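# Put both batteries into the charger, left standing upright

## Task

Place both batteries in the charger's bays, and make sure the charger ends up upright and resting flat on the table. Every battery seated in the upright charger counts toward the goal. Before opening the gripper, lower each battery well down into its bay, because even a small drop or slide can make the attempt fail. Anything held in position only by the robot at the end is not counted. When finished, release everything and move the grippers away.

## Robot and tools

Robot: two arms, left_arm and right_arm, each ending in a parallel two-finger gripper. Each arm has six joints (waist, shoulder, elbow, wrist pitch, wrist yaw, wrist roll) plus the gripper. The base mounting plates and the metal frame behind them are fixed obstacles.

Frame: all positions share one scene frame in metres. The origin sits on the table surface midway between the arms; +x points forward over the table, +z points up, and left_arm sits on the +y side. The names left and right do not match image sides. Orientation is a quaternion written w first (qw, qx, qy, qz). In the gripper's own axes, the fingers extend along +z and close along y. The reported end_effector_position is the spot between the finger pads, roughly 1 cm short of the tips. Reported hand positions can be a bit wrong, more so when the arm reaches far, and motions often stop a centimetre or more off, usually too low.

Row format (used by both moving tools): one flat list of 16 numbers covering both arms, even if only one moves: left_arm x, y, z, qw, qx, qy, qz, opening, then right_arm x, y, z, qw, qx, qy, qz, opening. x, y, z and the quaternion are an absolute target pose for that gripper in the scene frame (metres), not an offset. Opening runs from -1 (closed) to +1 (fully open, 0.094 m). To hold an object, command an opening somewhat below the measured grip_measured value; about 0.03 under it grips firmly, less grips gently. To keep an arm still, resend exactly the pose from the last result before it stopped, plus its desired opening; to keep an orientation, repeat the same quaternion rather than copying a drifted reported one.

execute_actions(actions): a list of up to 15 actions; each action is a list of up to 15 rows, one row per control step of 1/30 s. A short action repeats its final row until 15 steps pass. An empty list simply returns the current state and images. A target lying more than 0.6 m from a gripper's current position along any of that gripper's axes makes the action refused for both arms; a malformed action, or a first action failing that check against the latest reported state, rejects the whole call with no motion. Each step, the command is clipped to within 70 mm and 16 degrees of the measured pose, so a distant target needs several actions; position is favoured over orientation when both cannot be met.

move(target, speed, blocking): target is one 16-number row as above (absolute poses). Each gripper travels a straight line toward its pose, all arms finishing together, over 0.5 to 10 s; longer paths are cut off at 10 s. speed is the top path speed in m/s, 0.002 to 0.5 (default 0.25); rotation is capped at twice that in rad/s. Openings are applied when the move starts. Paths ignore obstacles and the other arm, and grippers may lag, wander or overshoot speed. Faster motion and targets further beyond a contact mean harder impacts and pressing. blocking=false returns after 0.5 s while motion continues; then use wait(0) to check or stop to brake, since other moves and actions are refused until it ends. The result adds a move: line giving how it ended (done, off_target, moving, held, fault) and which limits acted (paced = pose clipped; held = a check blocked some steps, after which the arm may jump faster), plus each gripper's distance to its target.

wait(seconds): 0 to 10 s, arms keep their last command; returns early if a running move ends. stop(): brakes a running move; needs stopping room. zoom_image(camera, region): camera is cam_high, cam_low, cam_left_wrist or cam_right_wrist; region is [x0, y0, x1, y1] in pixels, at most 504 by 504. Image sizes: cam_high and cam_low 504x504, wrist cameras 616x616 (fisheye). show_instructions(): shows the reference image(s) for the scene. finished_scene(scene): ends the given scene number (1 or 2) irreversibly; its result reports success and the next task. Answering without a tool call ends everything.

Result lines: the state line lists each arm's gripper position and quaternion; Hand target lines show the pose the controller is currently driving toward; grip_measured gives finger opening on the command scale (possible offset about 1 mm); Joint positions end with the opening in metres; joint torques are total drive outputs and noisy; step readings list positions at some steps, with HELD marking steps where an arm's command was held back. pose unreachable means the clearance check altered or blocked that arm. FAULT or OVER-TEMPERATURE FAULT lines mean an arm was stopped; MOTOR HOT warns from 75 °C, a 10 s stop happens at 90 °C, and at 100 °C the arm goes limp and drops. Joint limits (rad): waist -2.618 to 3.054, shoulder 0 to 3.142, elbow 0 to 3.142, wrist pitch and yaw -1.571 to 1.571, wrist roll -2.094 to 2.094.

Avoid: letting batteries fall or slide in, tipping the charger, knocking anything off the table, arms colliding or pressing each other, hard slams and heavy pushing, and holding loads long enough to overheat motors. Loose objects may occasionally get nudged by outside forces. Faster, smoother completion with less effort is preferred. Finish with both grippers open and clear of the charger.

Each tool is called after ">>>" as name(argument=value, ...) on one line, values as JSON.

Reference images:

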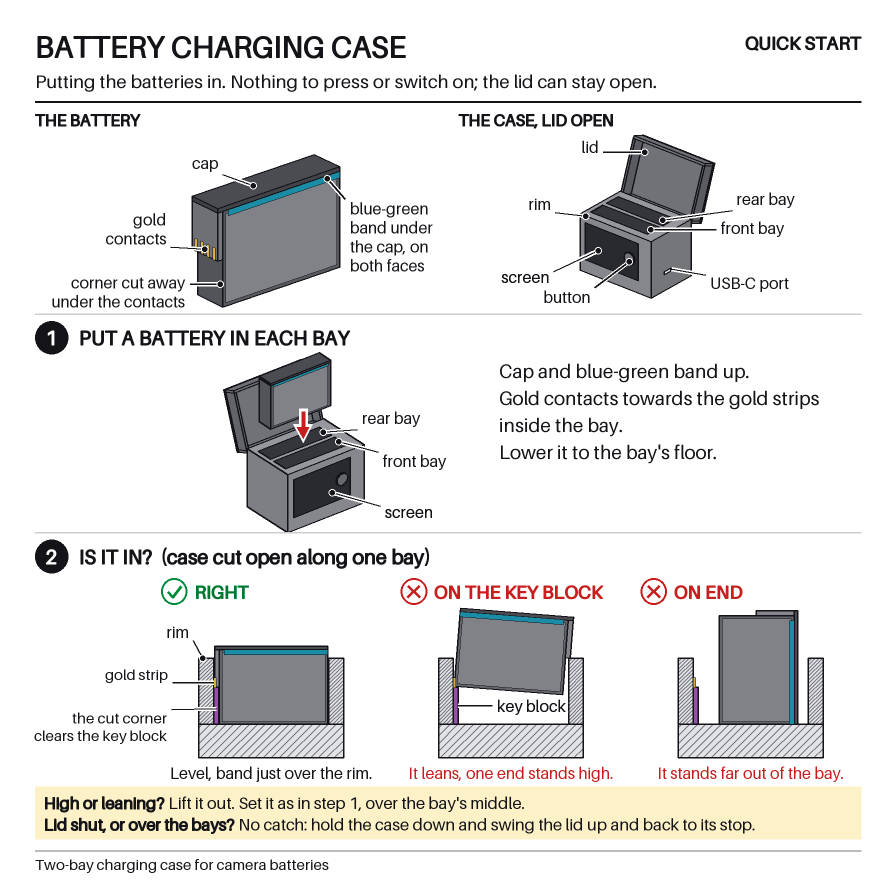

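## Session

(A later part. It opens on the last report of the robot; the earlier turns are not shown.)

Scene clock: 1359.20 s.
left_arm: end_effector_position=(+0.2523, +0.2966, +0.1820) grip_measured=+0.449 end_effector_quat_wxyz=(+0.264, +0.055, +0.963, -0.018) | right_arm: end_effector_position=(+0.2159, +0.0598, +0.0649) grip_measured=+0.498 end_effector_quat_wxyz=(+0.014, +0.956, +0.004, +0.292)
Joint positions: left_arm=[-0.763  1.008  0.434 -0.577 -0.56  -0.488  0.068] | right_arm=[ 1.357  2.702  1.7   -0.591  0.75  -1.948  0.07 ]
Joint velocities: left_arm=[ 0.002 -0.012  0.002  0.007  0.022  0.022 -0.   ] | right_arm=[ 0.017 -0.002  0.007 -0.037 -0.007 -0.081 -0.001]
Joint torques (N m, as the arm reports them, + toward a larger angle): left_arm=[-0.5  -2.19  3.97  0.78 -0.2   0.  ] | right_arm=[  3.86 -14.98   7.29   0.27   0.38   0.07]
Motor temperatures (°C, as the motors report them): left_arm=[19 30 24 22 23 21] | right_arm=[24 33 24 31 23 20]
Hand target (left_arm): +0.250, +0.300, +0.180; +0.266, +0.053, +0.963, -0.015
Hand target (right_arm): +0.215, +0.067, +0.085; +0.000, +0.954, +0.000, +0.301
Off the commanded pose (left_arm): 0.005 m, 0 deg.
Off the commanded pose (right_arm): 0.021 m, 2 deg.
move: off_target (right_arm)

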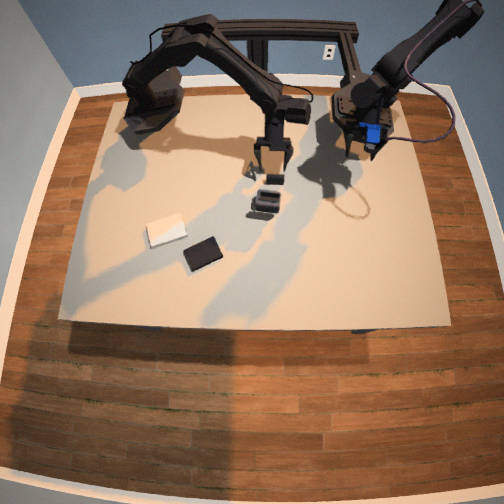

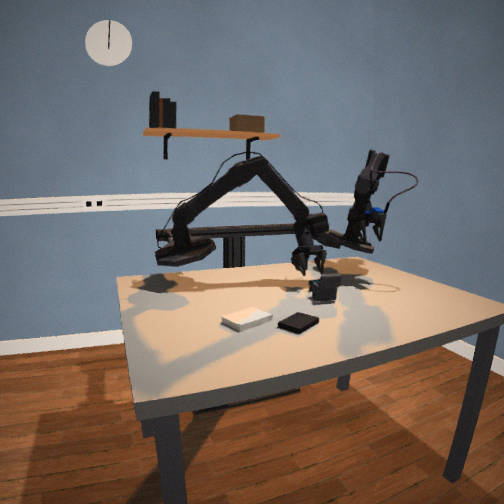

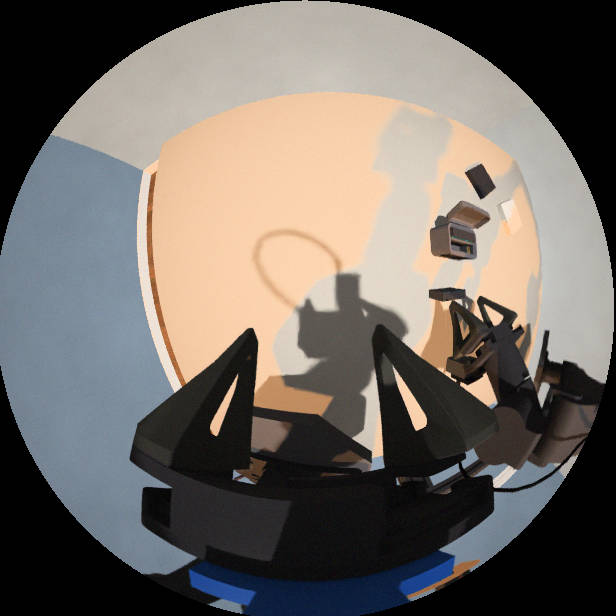

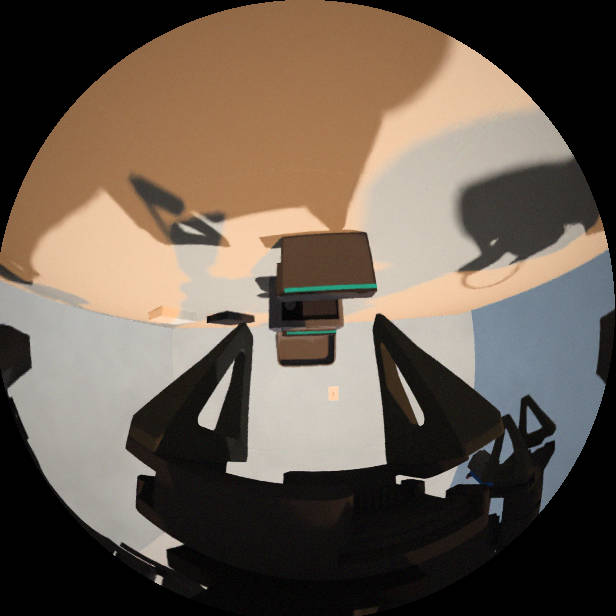

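>>> move(target=[0.25,0.30,0.18,0.2657,0.0530,0.9625,-0.0146,0.45,0.23,-0.03,0.13,0.0627,-0.6921,0.7166,0.0606,0.5], speed=0.25)

>>> move(target=[0.215,0.075,0.10,0.2588,0,0.9659,0,0.5,0.30,-0.07,0.09,0.4624,-0.5322,0.5510,0.4466,0.22], speed=0.25)

Scene clock: 1376.00 s.
left_arm: end_effector_position=(+0.2523, +0.2965, +0.1820) grip_measured=+0.449 end_effector_quat_wxyz=(+0.264, +0.055, +0.963, -0.018) | right_arm: end_effector_position=(+0.2241, -0.0348, +0.1190) grip_measured=+0.498 end_effector_quat_wxyz=(-0.041, +0.700, -0.710, -0.054)
Joint positions: left_arm=[-0.763  1.008  0.434 -0.577 -0.56  -0.488  0.068] | right_arm=[ 1.037  2.27   1.432 -0.769  0.139 -0.609  0.07 ]
Joint velocities: left_arm=[ 0.012 -0.017 -0.007  0.095  0.022  0.022  0.   ] | right_arm=[ 0.012 -0.002  0.002 -0.081  0.022 -0.007  0.   ]
Joint torques (N m, as the arm reports them, + toward a larger angle): left_arm=[-0.38 -2.18  4.03  0.78 -0.2  -0.02] | right_arm=[  2.88 -12.78   5.26   0.56  -0.21   0.06]
Motor temperatures (°C, as the motors report them): left_arm=[19 29 24 22 23 21] | right_arm=[24 35 24 30 23 20]
Hand target (left_arm): +0.250, +0.300, +0.180; +0.266, +0.053, +0.963, -0.015
Hand target (right_arm): +0.228, -0.029, +0.131; -0.064, +0.693, -0.715, -0.066
Off the commanded pose (left_arm): 0.005 m, 1 deg.
Off the commanded pose (right_arm): 0.013 m, 3 deg.
move: off_target (right_arm)

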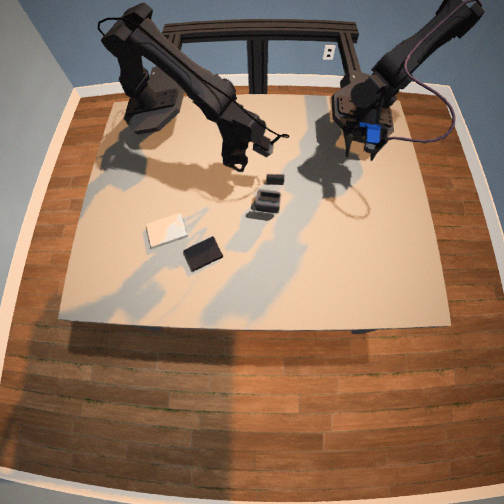

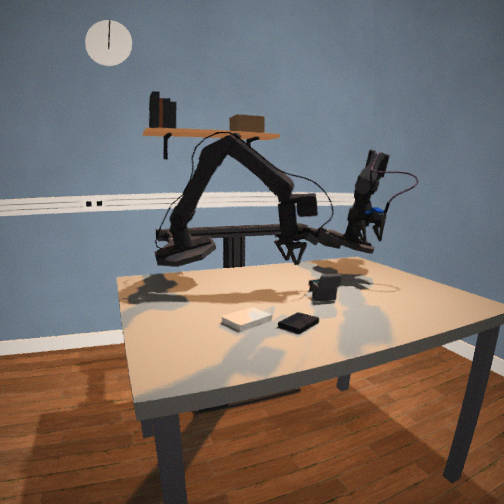

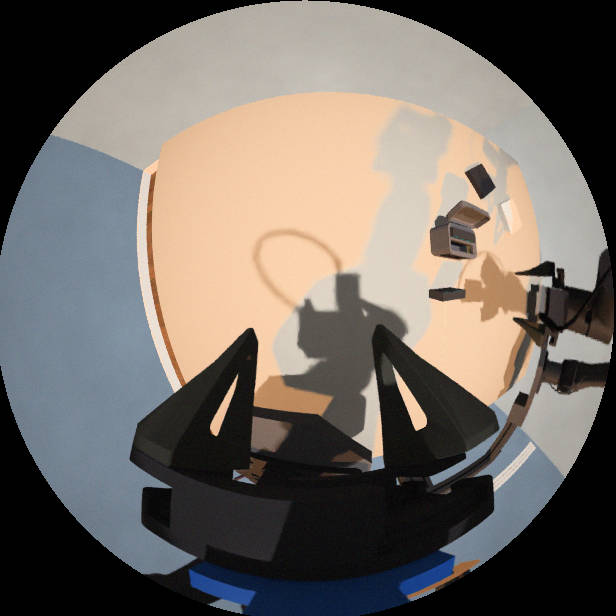

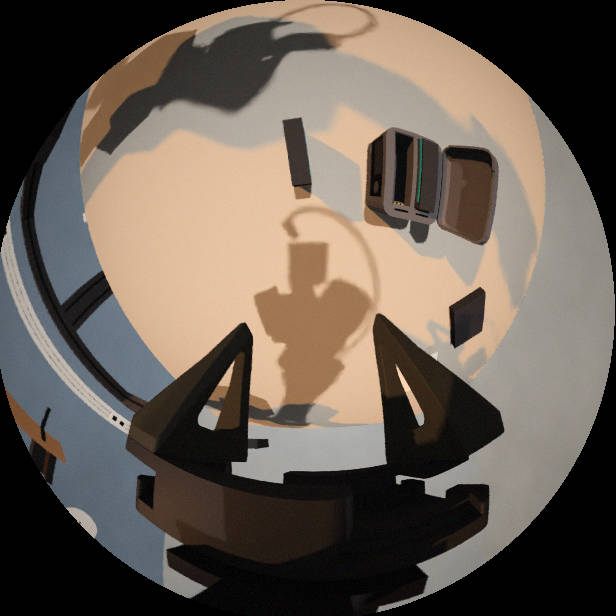

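Scene clock: 1379.30 s.
left_arm: end_effector_position=(+0.2089, +0.0828, +0.0883) grip_measured=+0.498 end_effector_quat_wxyz=(+0.246, +0.000, +0.969, +0.005) | right_arm: end_effector_position=(+0.2948, -0.0696, +0.0838) grip_measured=+0.222 end_effector_quat_wxyz=(-0.454, +0.529, -0.563, -0.444)
Joint positions: left_arm=[-1.281  2.209  0.989 -0.407 -0.674 -1.272  0.07 ] | right_arm=[ 0.401  2.439  0.85   0.713 -0.992 -0.899  0.057]
Joint velocities: left_arm=[-0.012 -0.002  0.002 -0.007 -0.037  0.022  0.   ] | right_arm=[-0.017  0.012  0.002  0.007  0.037  0.007  0.001]
Joint torques (N m, as the arm reports them, + toward a larger angle): left_arm=[-2.96 -8.    5.23  0.24 -0.4  -0.06] | right_arm=[ 3.01 -8.44  4.21  1.3  -0.69  0.03]
Motor temperatures (°C, as the motors report them): left_arm=[19 29 24 22 23 21] | right_arm=[24 34 24 30 23 20]
Hand target (left_arm): +0.211, +0.074, +0.096; +0.259, +0.000, +0.966, -0.001
Hand target (right_arm): +0.299, -0.066, +0.090; -0.466, +0.529, -0.549, -0.449
Off the commanded pose (left_arm): 0.015 m, 2 deg.
Off the commanded pose (right_arm): 0.008 m, 2 deg.
move: off_target (left_arm)

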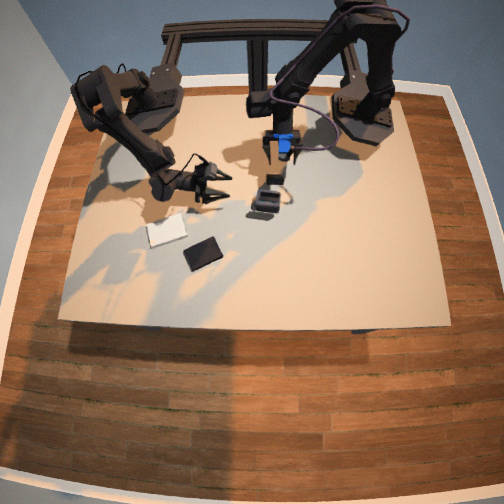

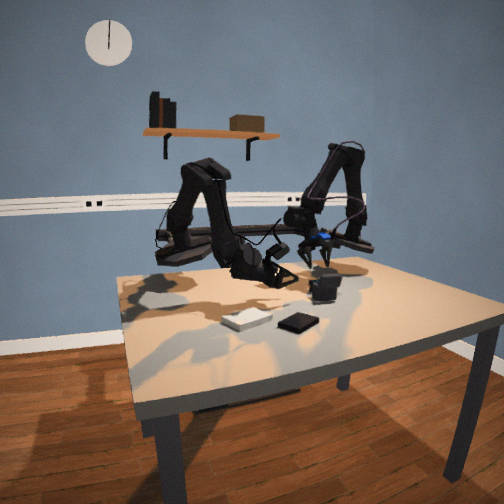

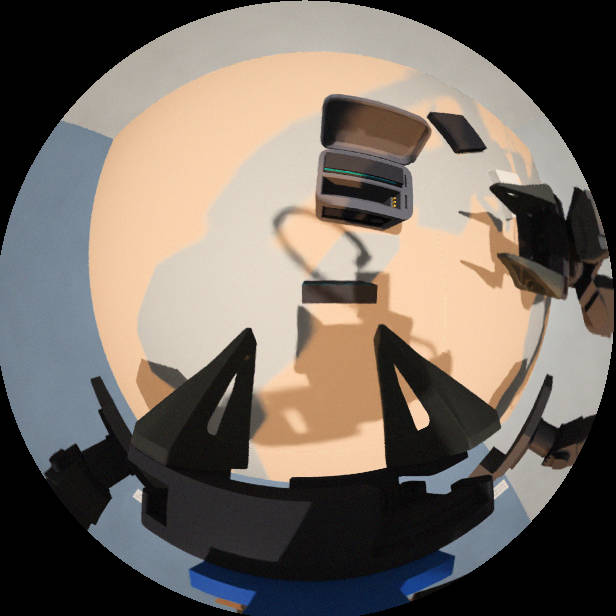

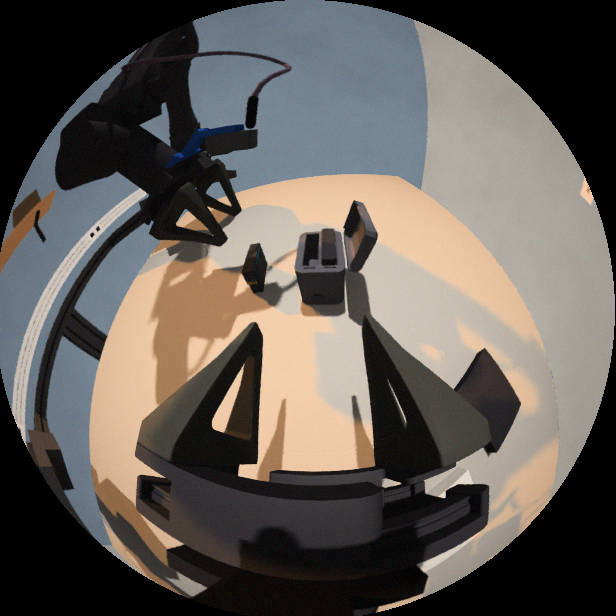

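>>> move(target=[0.220,0.061,0.068,0.2588,0,0.9659,0,0.5,0.30,-0.07,0.09,0.4624,-0.5322,0.5510,0.4466,0.22], speed=0.05)

>>> zoom_image(camera="cam_left_wrist", region=[200,230,440,430])

Scene clock: 1385.90 s.
left_arm: end_effector_position=(+0.2103, +0.0716, +0.0622) grip_measured=+0.498 end_effector_quat_wxyz=(+0.245, +0.008, +0.969, +0.010) | right_arm: end_effector_position=(+0.2935, -0.0699, +0.0824) grip_measured=+0.222 end_effector_quat_wxyz=(-0.451, +0.531, -0.564, -0.444)
Joint positions: left_arm=[-1.269  2.318  1.029 -0.337 -0.675 -1.245  0.07 ] | right_arm=[ 0.401  2.439  0.85   0.702 -0.99  -0.907  0.057]
Joint velocities: left_arm=[-0.007 -0.002 -0.002 -0.037  0.022  0.007  0.001] | right_arm=[-0.007 -0.012 -0.007  0.037 -0.051 -0.051 -0.   ]
Joint torques (N m, as the arm reports them, + toward a larger angle): left_arm=[-1.31 -8.72  4.94  0.42 -0.38  0.08] | right_arm=[ 2.26 -9.66  4.46  0.99 -0.72 -0.11]
Motor temperatures (°C, as the motors report them): left_arm=[19 30 24 22 23 21] | right_arm=[24 33 24 31 23 20]
Hand target (left_arm): +0.220, +0.061, +0.068; +0.259, -0.000, +0.966, -0.000
Hand target (right_arm): +0.300, -0.070, +0.090; -0.463, +0.532, -0.551, -0.446
Off the commanded pose (left_arm): 0.016 m, 2 deg.
Off the commanded pose (right_arm): 0.010 m, 2 deg.
move: off_target (left_arm)

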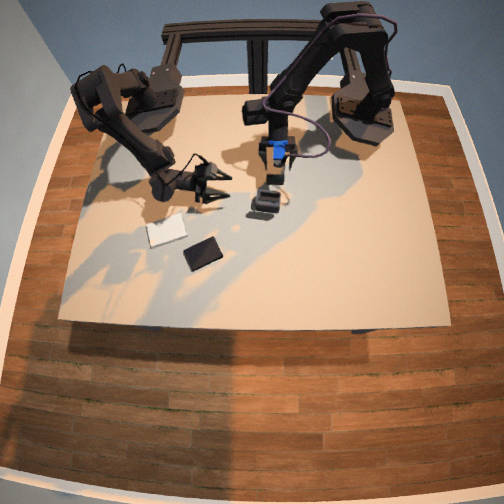

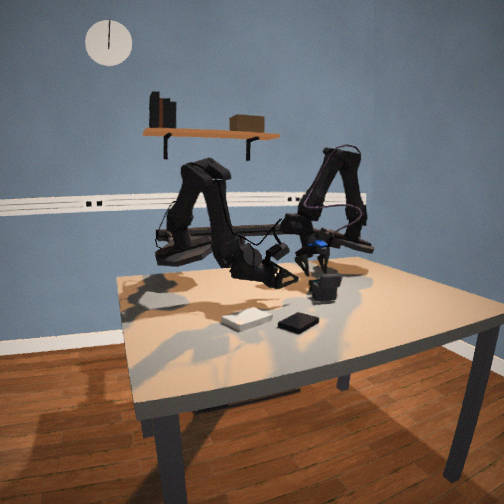

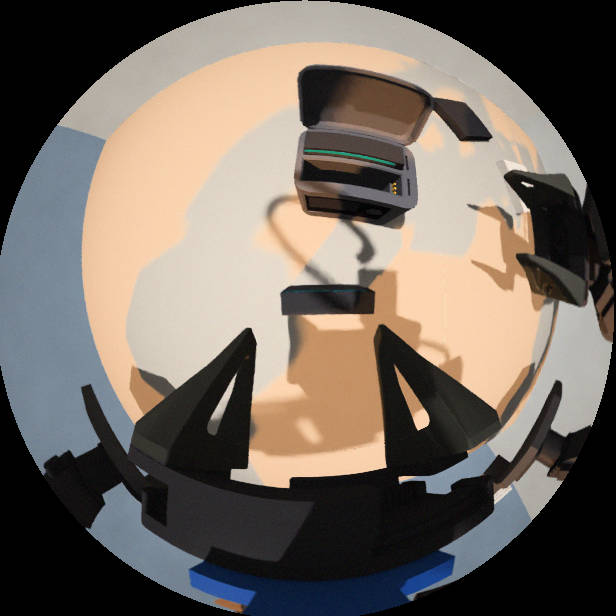

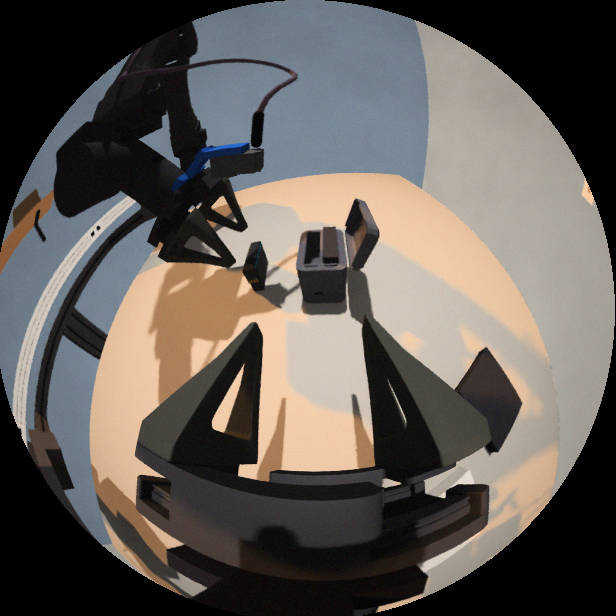

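Region (200, 230, 440, 430) of cam_left_wrist's 616x616 image, scaled by 2.100, with more detail than that image has.

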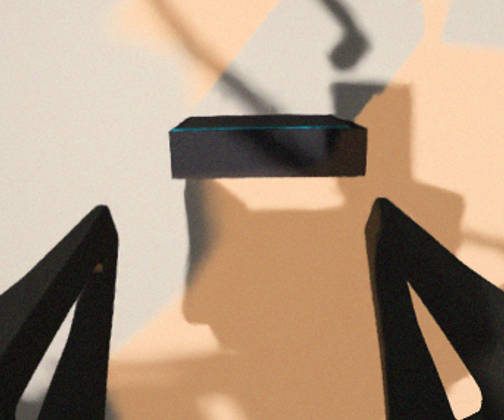

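>>> move(target=[0.229,0.054,0.060,0.2588,0,0.9659,0,0.5,0.30,-0.07,0.09,0.4624,-0.5322,0.5510,0.4466,0.22], speed=0.03)

Scene clock: 1393.63 s.
left_arm: end_effector_position=(+0.2195, +0.0637, +0.0545) grip_measured=+0.498 end_effector_quat_wxyz=(+0.245, +0.007, +0.970, +0.009) | right_arm: end_effector_position=(+0.2935, -0.0699, +0.0823) grip_measured=+0.222 end_effector_quat_wxyz=(-0.451, +0.531, -0.564, -0.443)
Joint positions: left_arm=[-1.244  2.358  1.065 -0.311 -0.675 -1.213  0.07 ] | right_arm=[ 0.401  2.439  0.85   0.702 -0.989 -0.908  0.057]
Joint velocities: left_arm=[ 0.002  0.012  0.002  0.022 -0.051  0.037  0.001] | right_arm=[-0.007 -0.007 -0.017  0.022  0.007 -0.007  0.001]
Joint torques (N m, as the arm reports them, + toward a larger angle): left_arm=[-1.54 -9.    4.75  0.43 -0.42  0.08] | right_arm=[ 2.31 -9.73  4.58  0.94 -0.68 -0.13]
Motor temperatures (°C, as the motors report them): left_arm=[19 31 24 22 23 21] | right_arm=[24 32 24 31 23 20]
Hand target (left_arm): +0.229, +0.054, +0.060; +0.259, -0.000, +0.966, -0.000
Hand target (right_arm): +0.300, -0.070, +0.090; -0.463, +0.532, -0.551, -0.446
Off the commanded pose (left_arm): 0.015 m, 2 deg.
Off the commanded pose (right_arm): 0.010 m, 2 deg.
move: off_target (left_arm)

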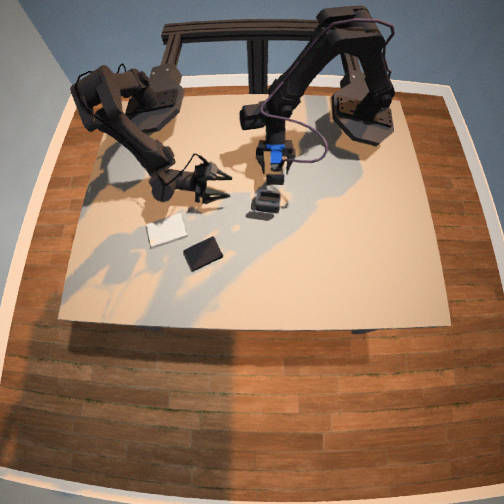

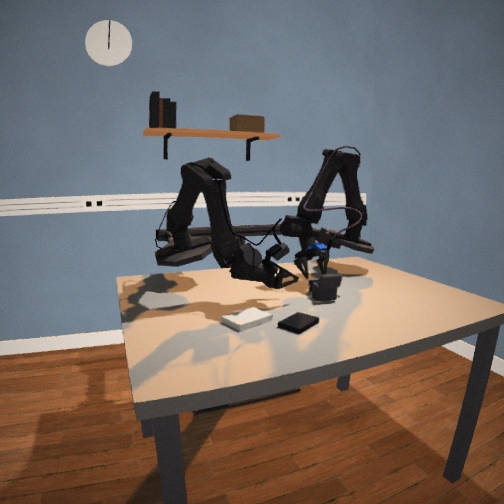

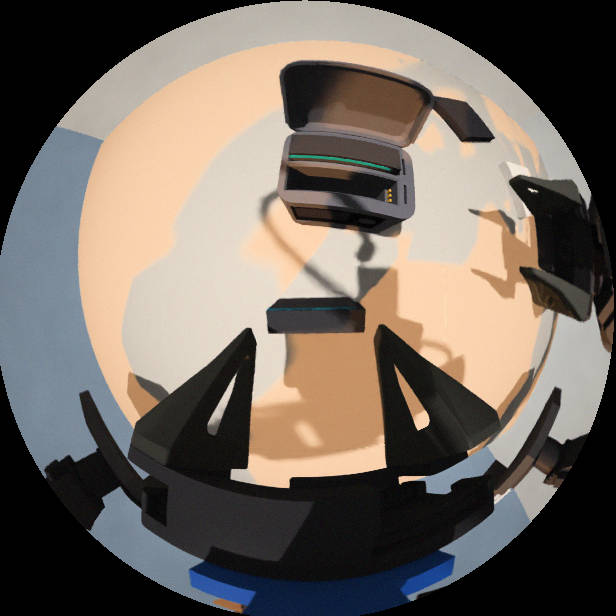

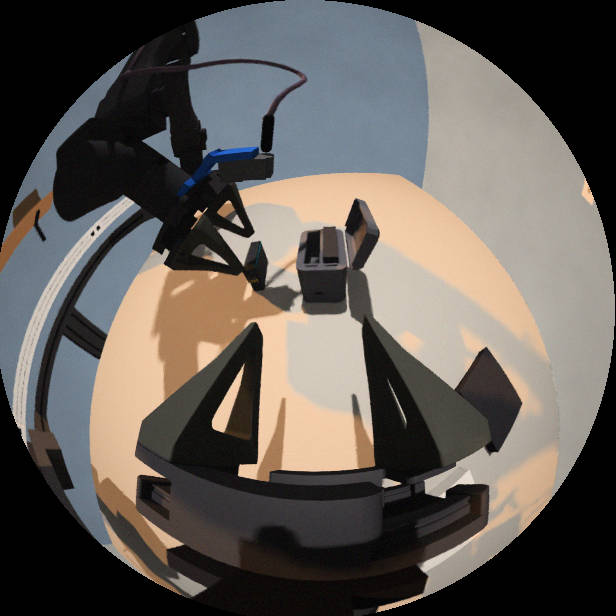

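>>> move(target=[0.231,0.054,0.046,0.2588,0,0.9659,0,0.5,0.30,-0.07,0.09,0.4624,-0.5322,0.5510,0.4466,0.22], speed=0.02)

>>> zoom_image(camera="cam_left_wrist", region=[200,230,440,430])

Scene clock: 1396.50 s.
left_arm: end_effector_position=(+0.2219, +0.0625, +0.0414) grip_measured=+0.498 end_effector_quat_wxyz=(+0.245, +0.007, +0.970, +0.008) | right_arm: end_effector_position=(+0.2934, -0.0699, +0.0823) grip_measured=+0.222 end_effector_quat_wxyz=(-0.451, +0.531, -0.564, -0.444)
Joint positions: left_arm=[-1.23   2.398  1.065 -0.257 -0.675 -1.194  0.07 ] | right_arm=[ 0.401  2.439  0.85   0.701 -0.99  -0.908  0.057]
Joint velocities: left_arm=[-0.007  0.012 -0.002  0.037 -0.051 -0.051  0.001] | right_arm=[-0.002  0.007  0.002  0.051 -0.007 -0.022 -0.   ]
Joint torques (N m, as the arm reports them, + toward a larger angle): left_arm=[-1.34 -9.15  4.5   0.45 -0.36  0.07] | right_arm=[ 2.24 -9.7   4.57  0.96 -0.68 -0.12]
Motor temperatures (°C, as the motors report them): left_arm=[19 31 24 22 23 21] | right_arm=[24 32 24 31 23 20]
Hand target (left_arm): +0.231, +0.054, +0.046; +0.259, -0.000, +0.966, -0.000
Hand target (right_arm): +0.300, -0.070, +0.090; -0.463, +0.532, -0.551, -0.446
Off the commanded pose (left_arm): 0.013 m, 2 deg.
Off the commanded pose (right_arm): 0.010 m, 2 deg.
move: off_target (left_arm)

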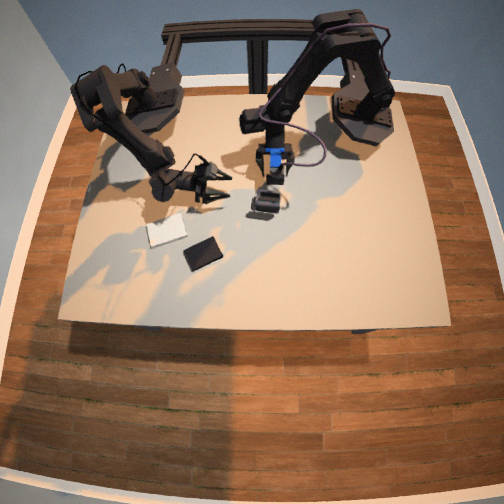

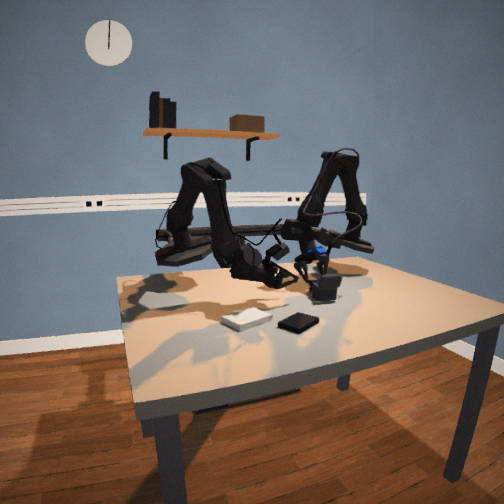

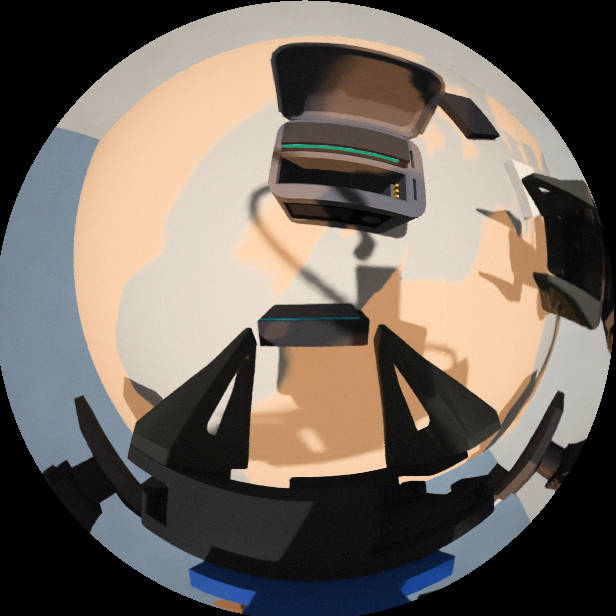

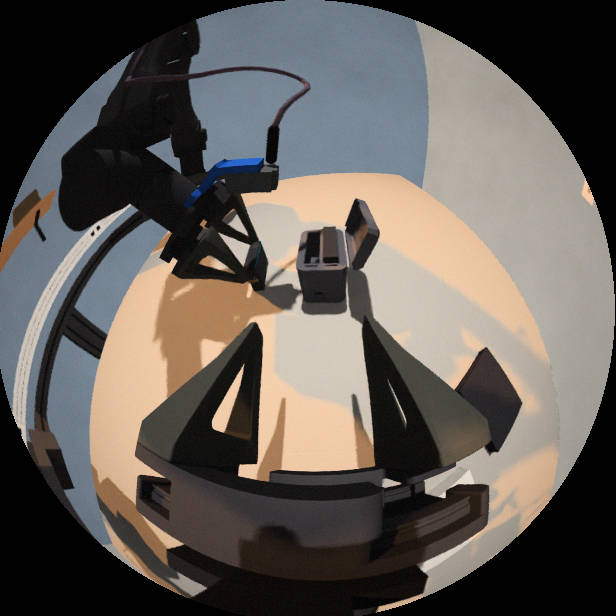

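Region (200, 230, 440, 430) of cam_left_wrist's 616x616 image, scaled by 2.100, with more detail than that image has.

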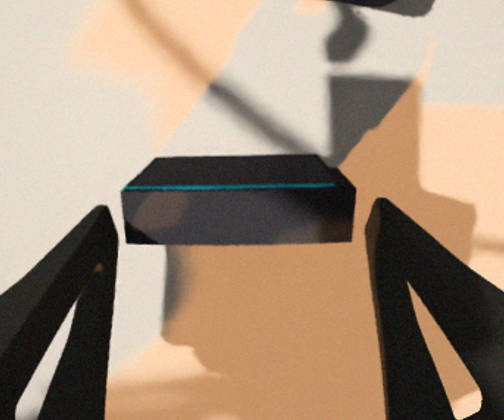

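>>> execute_actions(actions=[[[0.231,0.054,0.046,0.2588,0,0.9659,0,0.33,0.30,-0.07,0.09,0.4624,-0.5322,0.5510,0.4466,0.22]],[[0.231,0.054,0.046,0.2588,0,0.9659,0,0.24,0.30,-0.07,0.09,0.4624,-0.5322,0.5510,0.4466,0.22]],[[0.231,0.054,0.046,0.2588,0,0.9659,0,0.16,0.30,-0.07,0.09,0.4624,-0.5322,0.5510,0.4466,0.22]]])

>>> zoom_image(camera="cam_left_wrist", region=[200,230,440,430])

Scene clock: 1403.73 s.
left_arm: end_effector_position=(+0.2223, +0.0619, +0.0416) grip_measured=+0.193 end_effector_quat_wxyz=(+0.246, +0.007, +0.969, +0.007) | right_arm: end_effector_position=(+0.2933, -0.0699, +0.0824) grip_measured=+0.222 end_effector_quat_wxyz=(-0.451, +0.531, -0.563, -0.444)
Joint positions: left_arm=[-1.23   2.398  1.065 -0.254 -0.676 -1.193  0.056] | right_arm=[ 0.401  2.439  0.85   0.701 -0.99  -0.908  0.057]
Joint velocities: left_arm=[-0.012 -0.007  0.002  0.081 -0.037  0.037 -0.   ] | right_arm=[-0.007 -0.002  0.007 -0.037  0.037 -0.022 -0.   ]
Joint torques (N m, as the arm reports them, + toward a larger angle): left_arm=[-1.43 -9.12  4.38  0.48 -0.41  0.06] | right_arm=[ 2.2  -9.55  4.38  0.95 -0.67 -0.12]
Motor temperatures (°C, as the motors report them): left_arm=[19 31 24 22 23 21] | right_arm=[24 32 24 31 23 20]
Hand target (left_arm): +0.231, +0.054, +0.046; +0.259, +0.000, +0.966, -0.000
Hand target (right_arm): +0.300, -0.070, +0.090; -0.463, +0.532, -0.551, -0.446
Off the commanded pose (left_arm): 0.013 m, 2 deg.
Off the commanded pose (right_arm): 0.010 m, 2 deg.
Step readings (end_effector_position; steps 1 to 15: 1st action; 16 to 30: 2nd action; 31 to 45: 3rd action):
0: left_arm (+0.2222, +0.0619, +0.0415) | right_arm (+0.2933, -0.0699, +0.0824)
1: left_arm (+0.2222, +0.0618, +0.0415) | right_arm (+0.2933, -0.0699, +0.0824)
2: left_arm (+0.2222, +0.0618, +0.0415) | right_arm (+0.2933, -0.0699, +0.0824)
4: left_arm (+0.2222, +0.0618, +0.0415) | right_arm (+0.2933, -0.0699, +0.0824)
8: left_arm (+0.2222, +0.0618, +0.0415) | right_arm (+0.2933, -0.0699, +0.0824)
15: left_arm (+0.2222, +0.0618, +0.0415) | right_arm (+0.2933, -0.0699, +0.0824)
16: left_arm (+0.2222, +0.0618, +0.0415) | right_arm (+0.2933, -0.0699, +0.0824)
17: left_arm (+0.2223, +0.0619, +0.0416) | right_arm (+0.2933, -0.0699, +0.0824)
19: left_arm (+0.2223, +0.0619, +0.0416) | right_arm (+0.2933, -0.0699, +0.0824)
23: left_arm (+0.2223, +0.0619, +0.0416) | right_arm (+0.2933, -0.0699, +0.0824)
30: left_arm (+0.2223, +0.0619, +0.0416) | right_arm (+0.2933, -0.0699, +0.0824)
31: left_arm (+0.2223, +0.0619, +0.0416) | right_arm (+0.2933, -0.0699, +0.0824)
32: left_arm (+0.2223, +0.0619, +0.0416) | right_arm (+0.2933, -0.0699, +0.0824)
34: left_arm (+0.2223, +0.0619, +0.0416) | right_arm (+0.2933, -0.0699, +0.0824)
38: left_arm (+0.2223, +0.0619, +0.0416) | right_arm (+0.2933, -0.0699, +0.0824)
45: end_effector_position above

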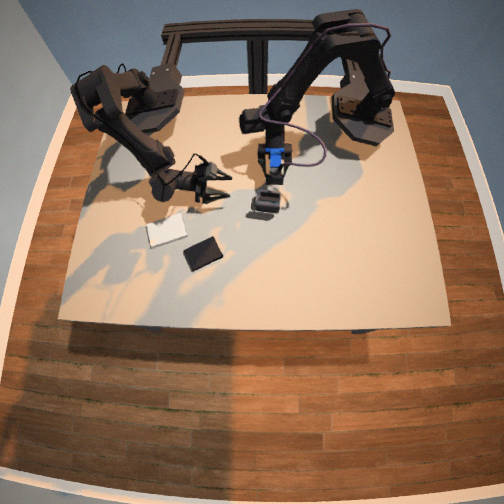

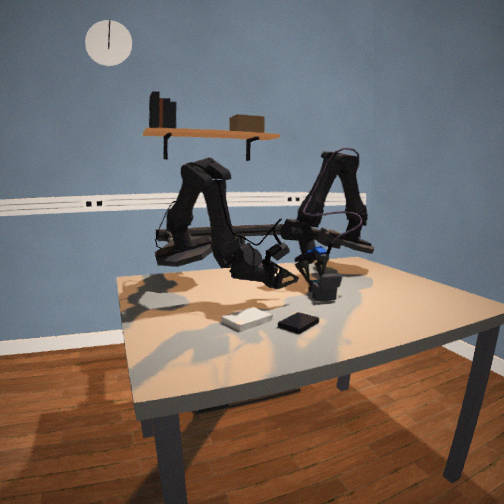

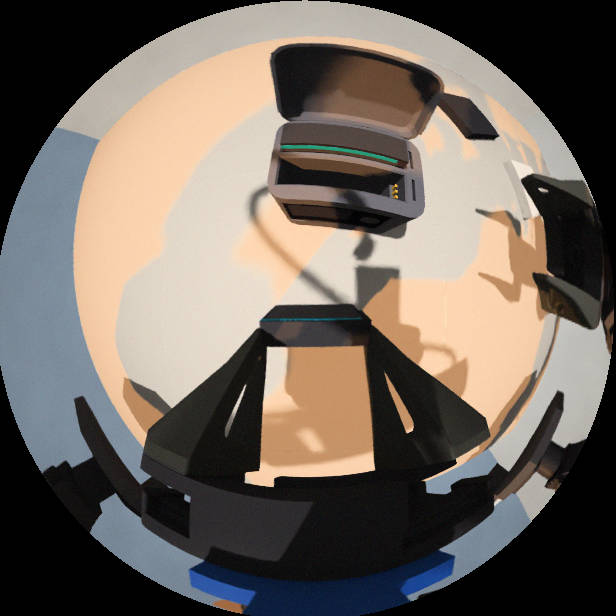

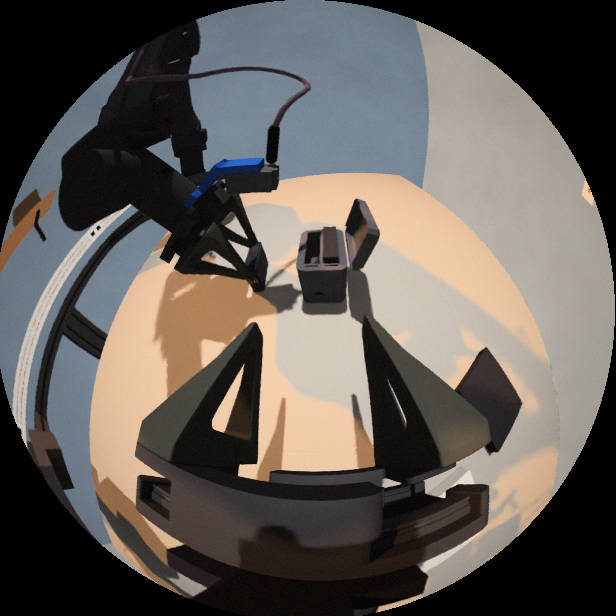

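Region (200, 230, 440, 430) of cam_left_wrist's 616x616 image, scaled by 2.100, with more detail than that image has.

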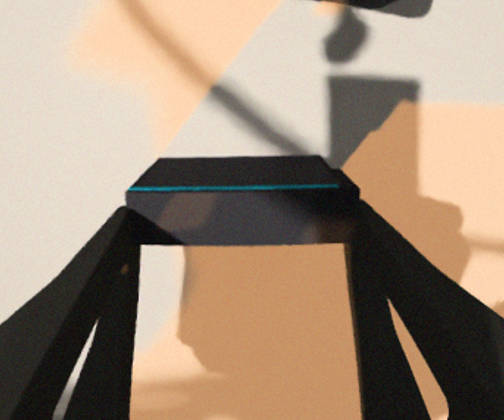

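>>> move(target=[0.231,0.058,0.13,0.2585,0.0480,0.9647,-0.0129,0.16,0.308,-0.035,0.040,0.4624,-0.5322,0.5510,0.4466,0.22], speed=0.1)

Scene clock: 1410.40 s.
left_arm: end_effector_position=(+0.2282, +0.0697, +0.1137) grip_measured=+0.193 end_effector_quat_wxyz=(+0.244, +0.047, +0.969, +0.004) | right_arm: end_effector_position=(+0.3024, -0.0445, +0.0313) grip_measured=+0.222 end_effector_quat_wxyz=(-0.447, +0.527, -0.569, -0.445)
Joint positions: left_arm=[-1.245  2.163  1.065 -0.471 -0.664 -1.119  0.056] | right_arm=[ 0.424  2.673  1.013  0.797 -0.971 -0.864  0.057]
Joint velocities: left_arm=[-0.002 -0.007 -0.017 -0.022  0.037 -0.007  0.   ] | right_arm=[-0.007 -0.007 -0.012  0.007 -0.066  0.022  0.   ]
Joint torques (N m, as the arm reports them, + toward a larger angle): left_arm=[ -3.25 -10.65   5.62   0.32  -0.3    0.09] | right_arm=[ 4.64 -9.55  4.71  1.34 -0.53  0.06]
Motor temperatures (°C, as the motors report them): left_arm=[19 31 24 22 23 21] | right_arm=[24 32 24 31 23 20]
Hand target (left_arm): +0.231, +0.058, +0.131; +0.258, +0.048, +0.965, -0.013
Hand target (right_arm): +0.308, -0.035, +0.040; -0.462, +0.533, -0.551, -0.446
Off the commanded pose (left_arm): 0.020 m, 3 deg.
Off the commanded pose (right_arm): 0.014 m, 3 deg.
move: off_target (left_arm, right_arm)

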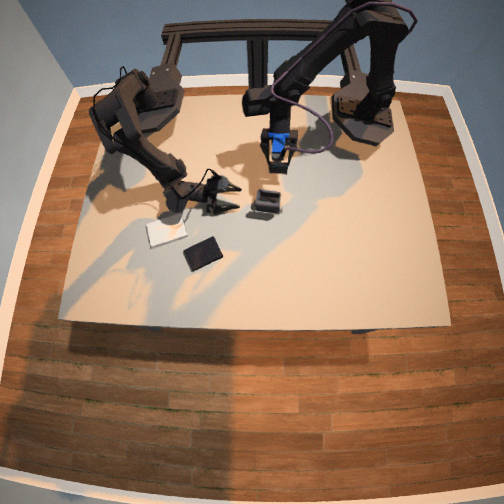

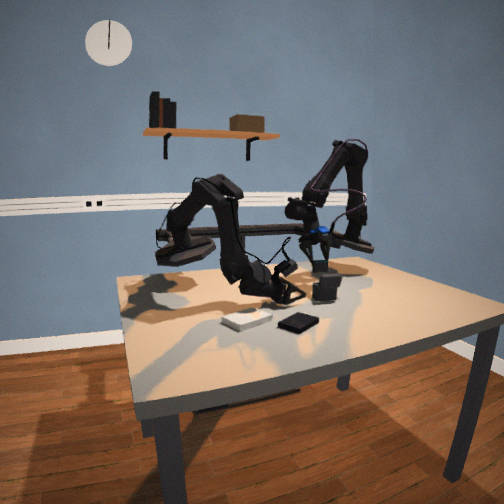

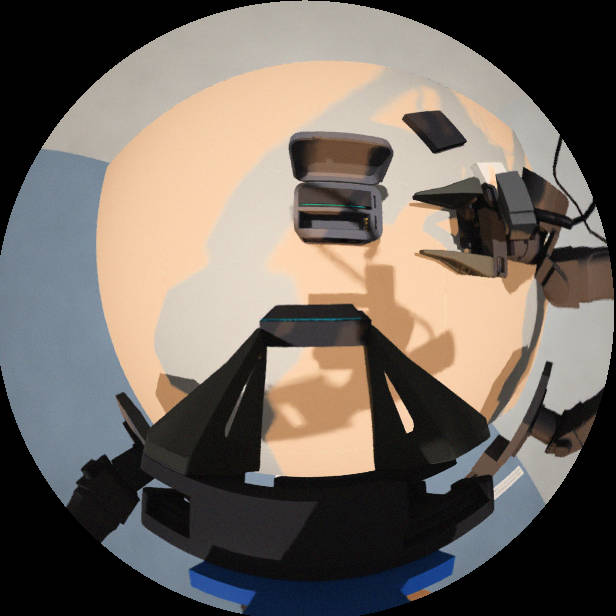

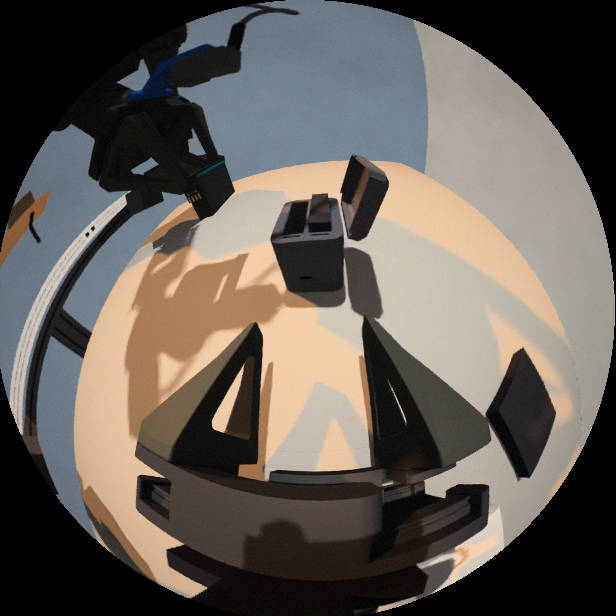

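>>> move(target=[0.231,0.058,0.13,0.2585,0.0480,0.9647,-0.0129,0.16,0.308,0.021,0.040,0.4624,-0.5322,0.5510,0.4466,0.22], speed=0.05)

Scene clock: 1415.17 s.
left_arm: end_effector_position=(+0.2269, +0.0695, +0.1130) grip_measured=+0.193 end_effector_quat_wxyz=(+0.240, +0.048, +0.970, +0.003) | right_arm: end_effector_position=(+0.3037, +0.0111, +0.0300) grip_measured=+0.222 end_effector_quat_wxyz=(-0.446, +0.531, -0.567, -0.444)
Joint positions: left_arm=[-1.245  2.163  1.065 -0.473 -0.656 -1.118  0.056] | right_arm=[ 0.561  2.762  1.135  0.885 -0.876 -0.712  0.057]
Joint velocities: left_arm=[ 0.012 -0.007 -0.007  0.007 -0.066 -0.066  0.001] | right_arm=[ 0.002 -0.002 -0.012 -0.007 -0.037  0.022  0.002]
Joint torques (N m, as the arm reports them, + toward a larger angle): left_arm=[ -3.36 -10.69   5.46   0.37  -0.42   0.05] | right_arm=[  4.53 -10.14   5.34   1.57  -0.44   0.03]
Motor temperatures (°C, as the motors report them): left_arm=[19 32 24 21 23 21] | right_arm=[24 31 24 31 23 20]
Hand target (left_arm): +0.231, +0.058, +0.130; +0.258, +0.048, +0.965, -0.013
Hand target (right_arm): +0.308, +0.020, +0.039; -0.461, +0.534, -0.552, -0.445
Off the commanded pose (left_arm): 0.021 m, 3 deg.
Off the commanded pose (right_arm): 0.015 m, 3 deg.
move: off_target (left_arm, right_arm)

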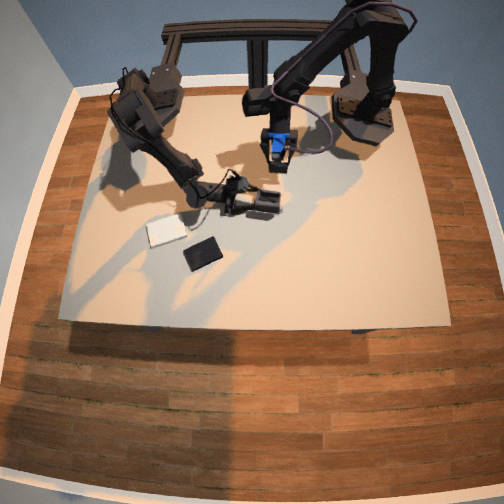

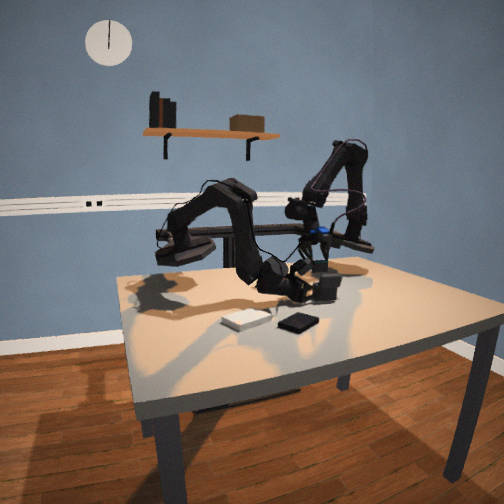

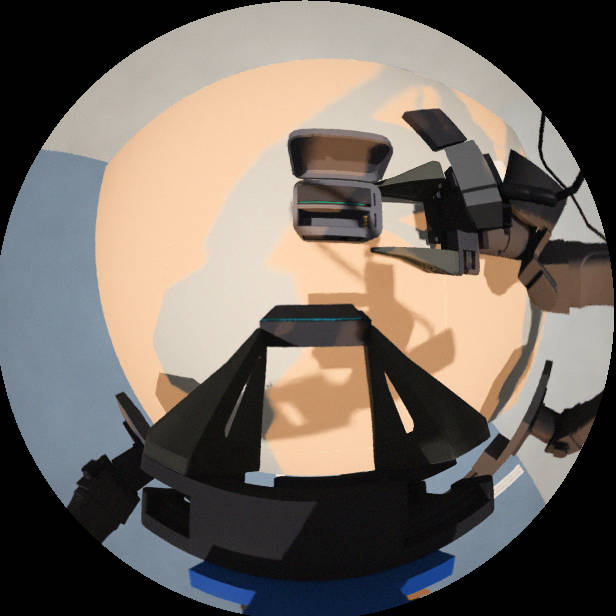

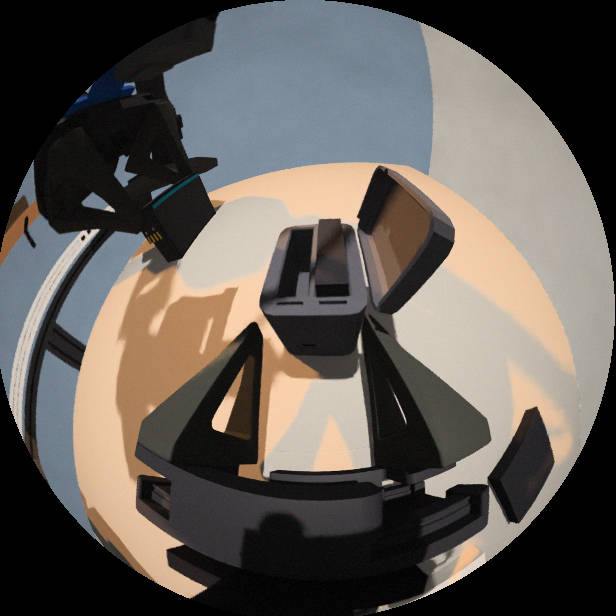

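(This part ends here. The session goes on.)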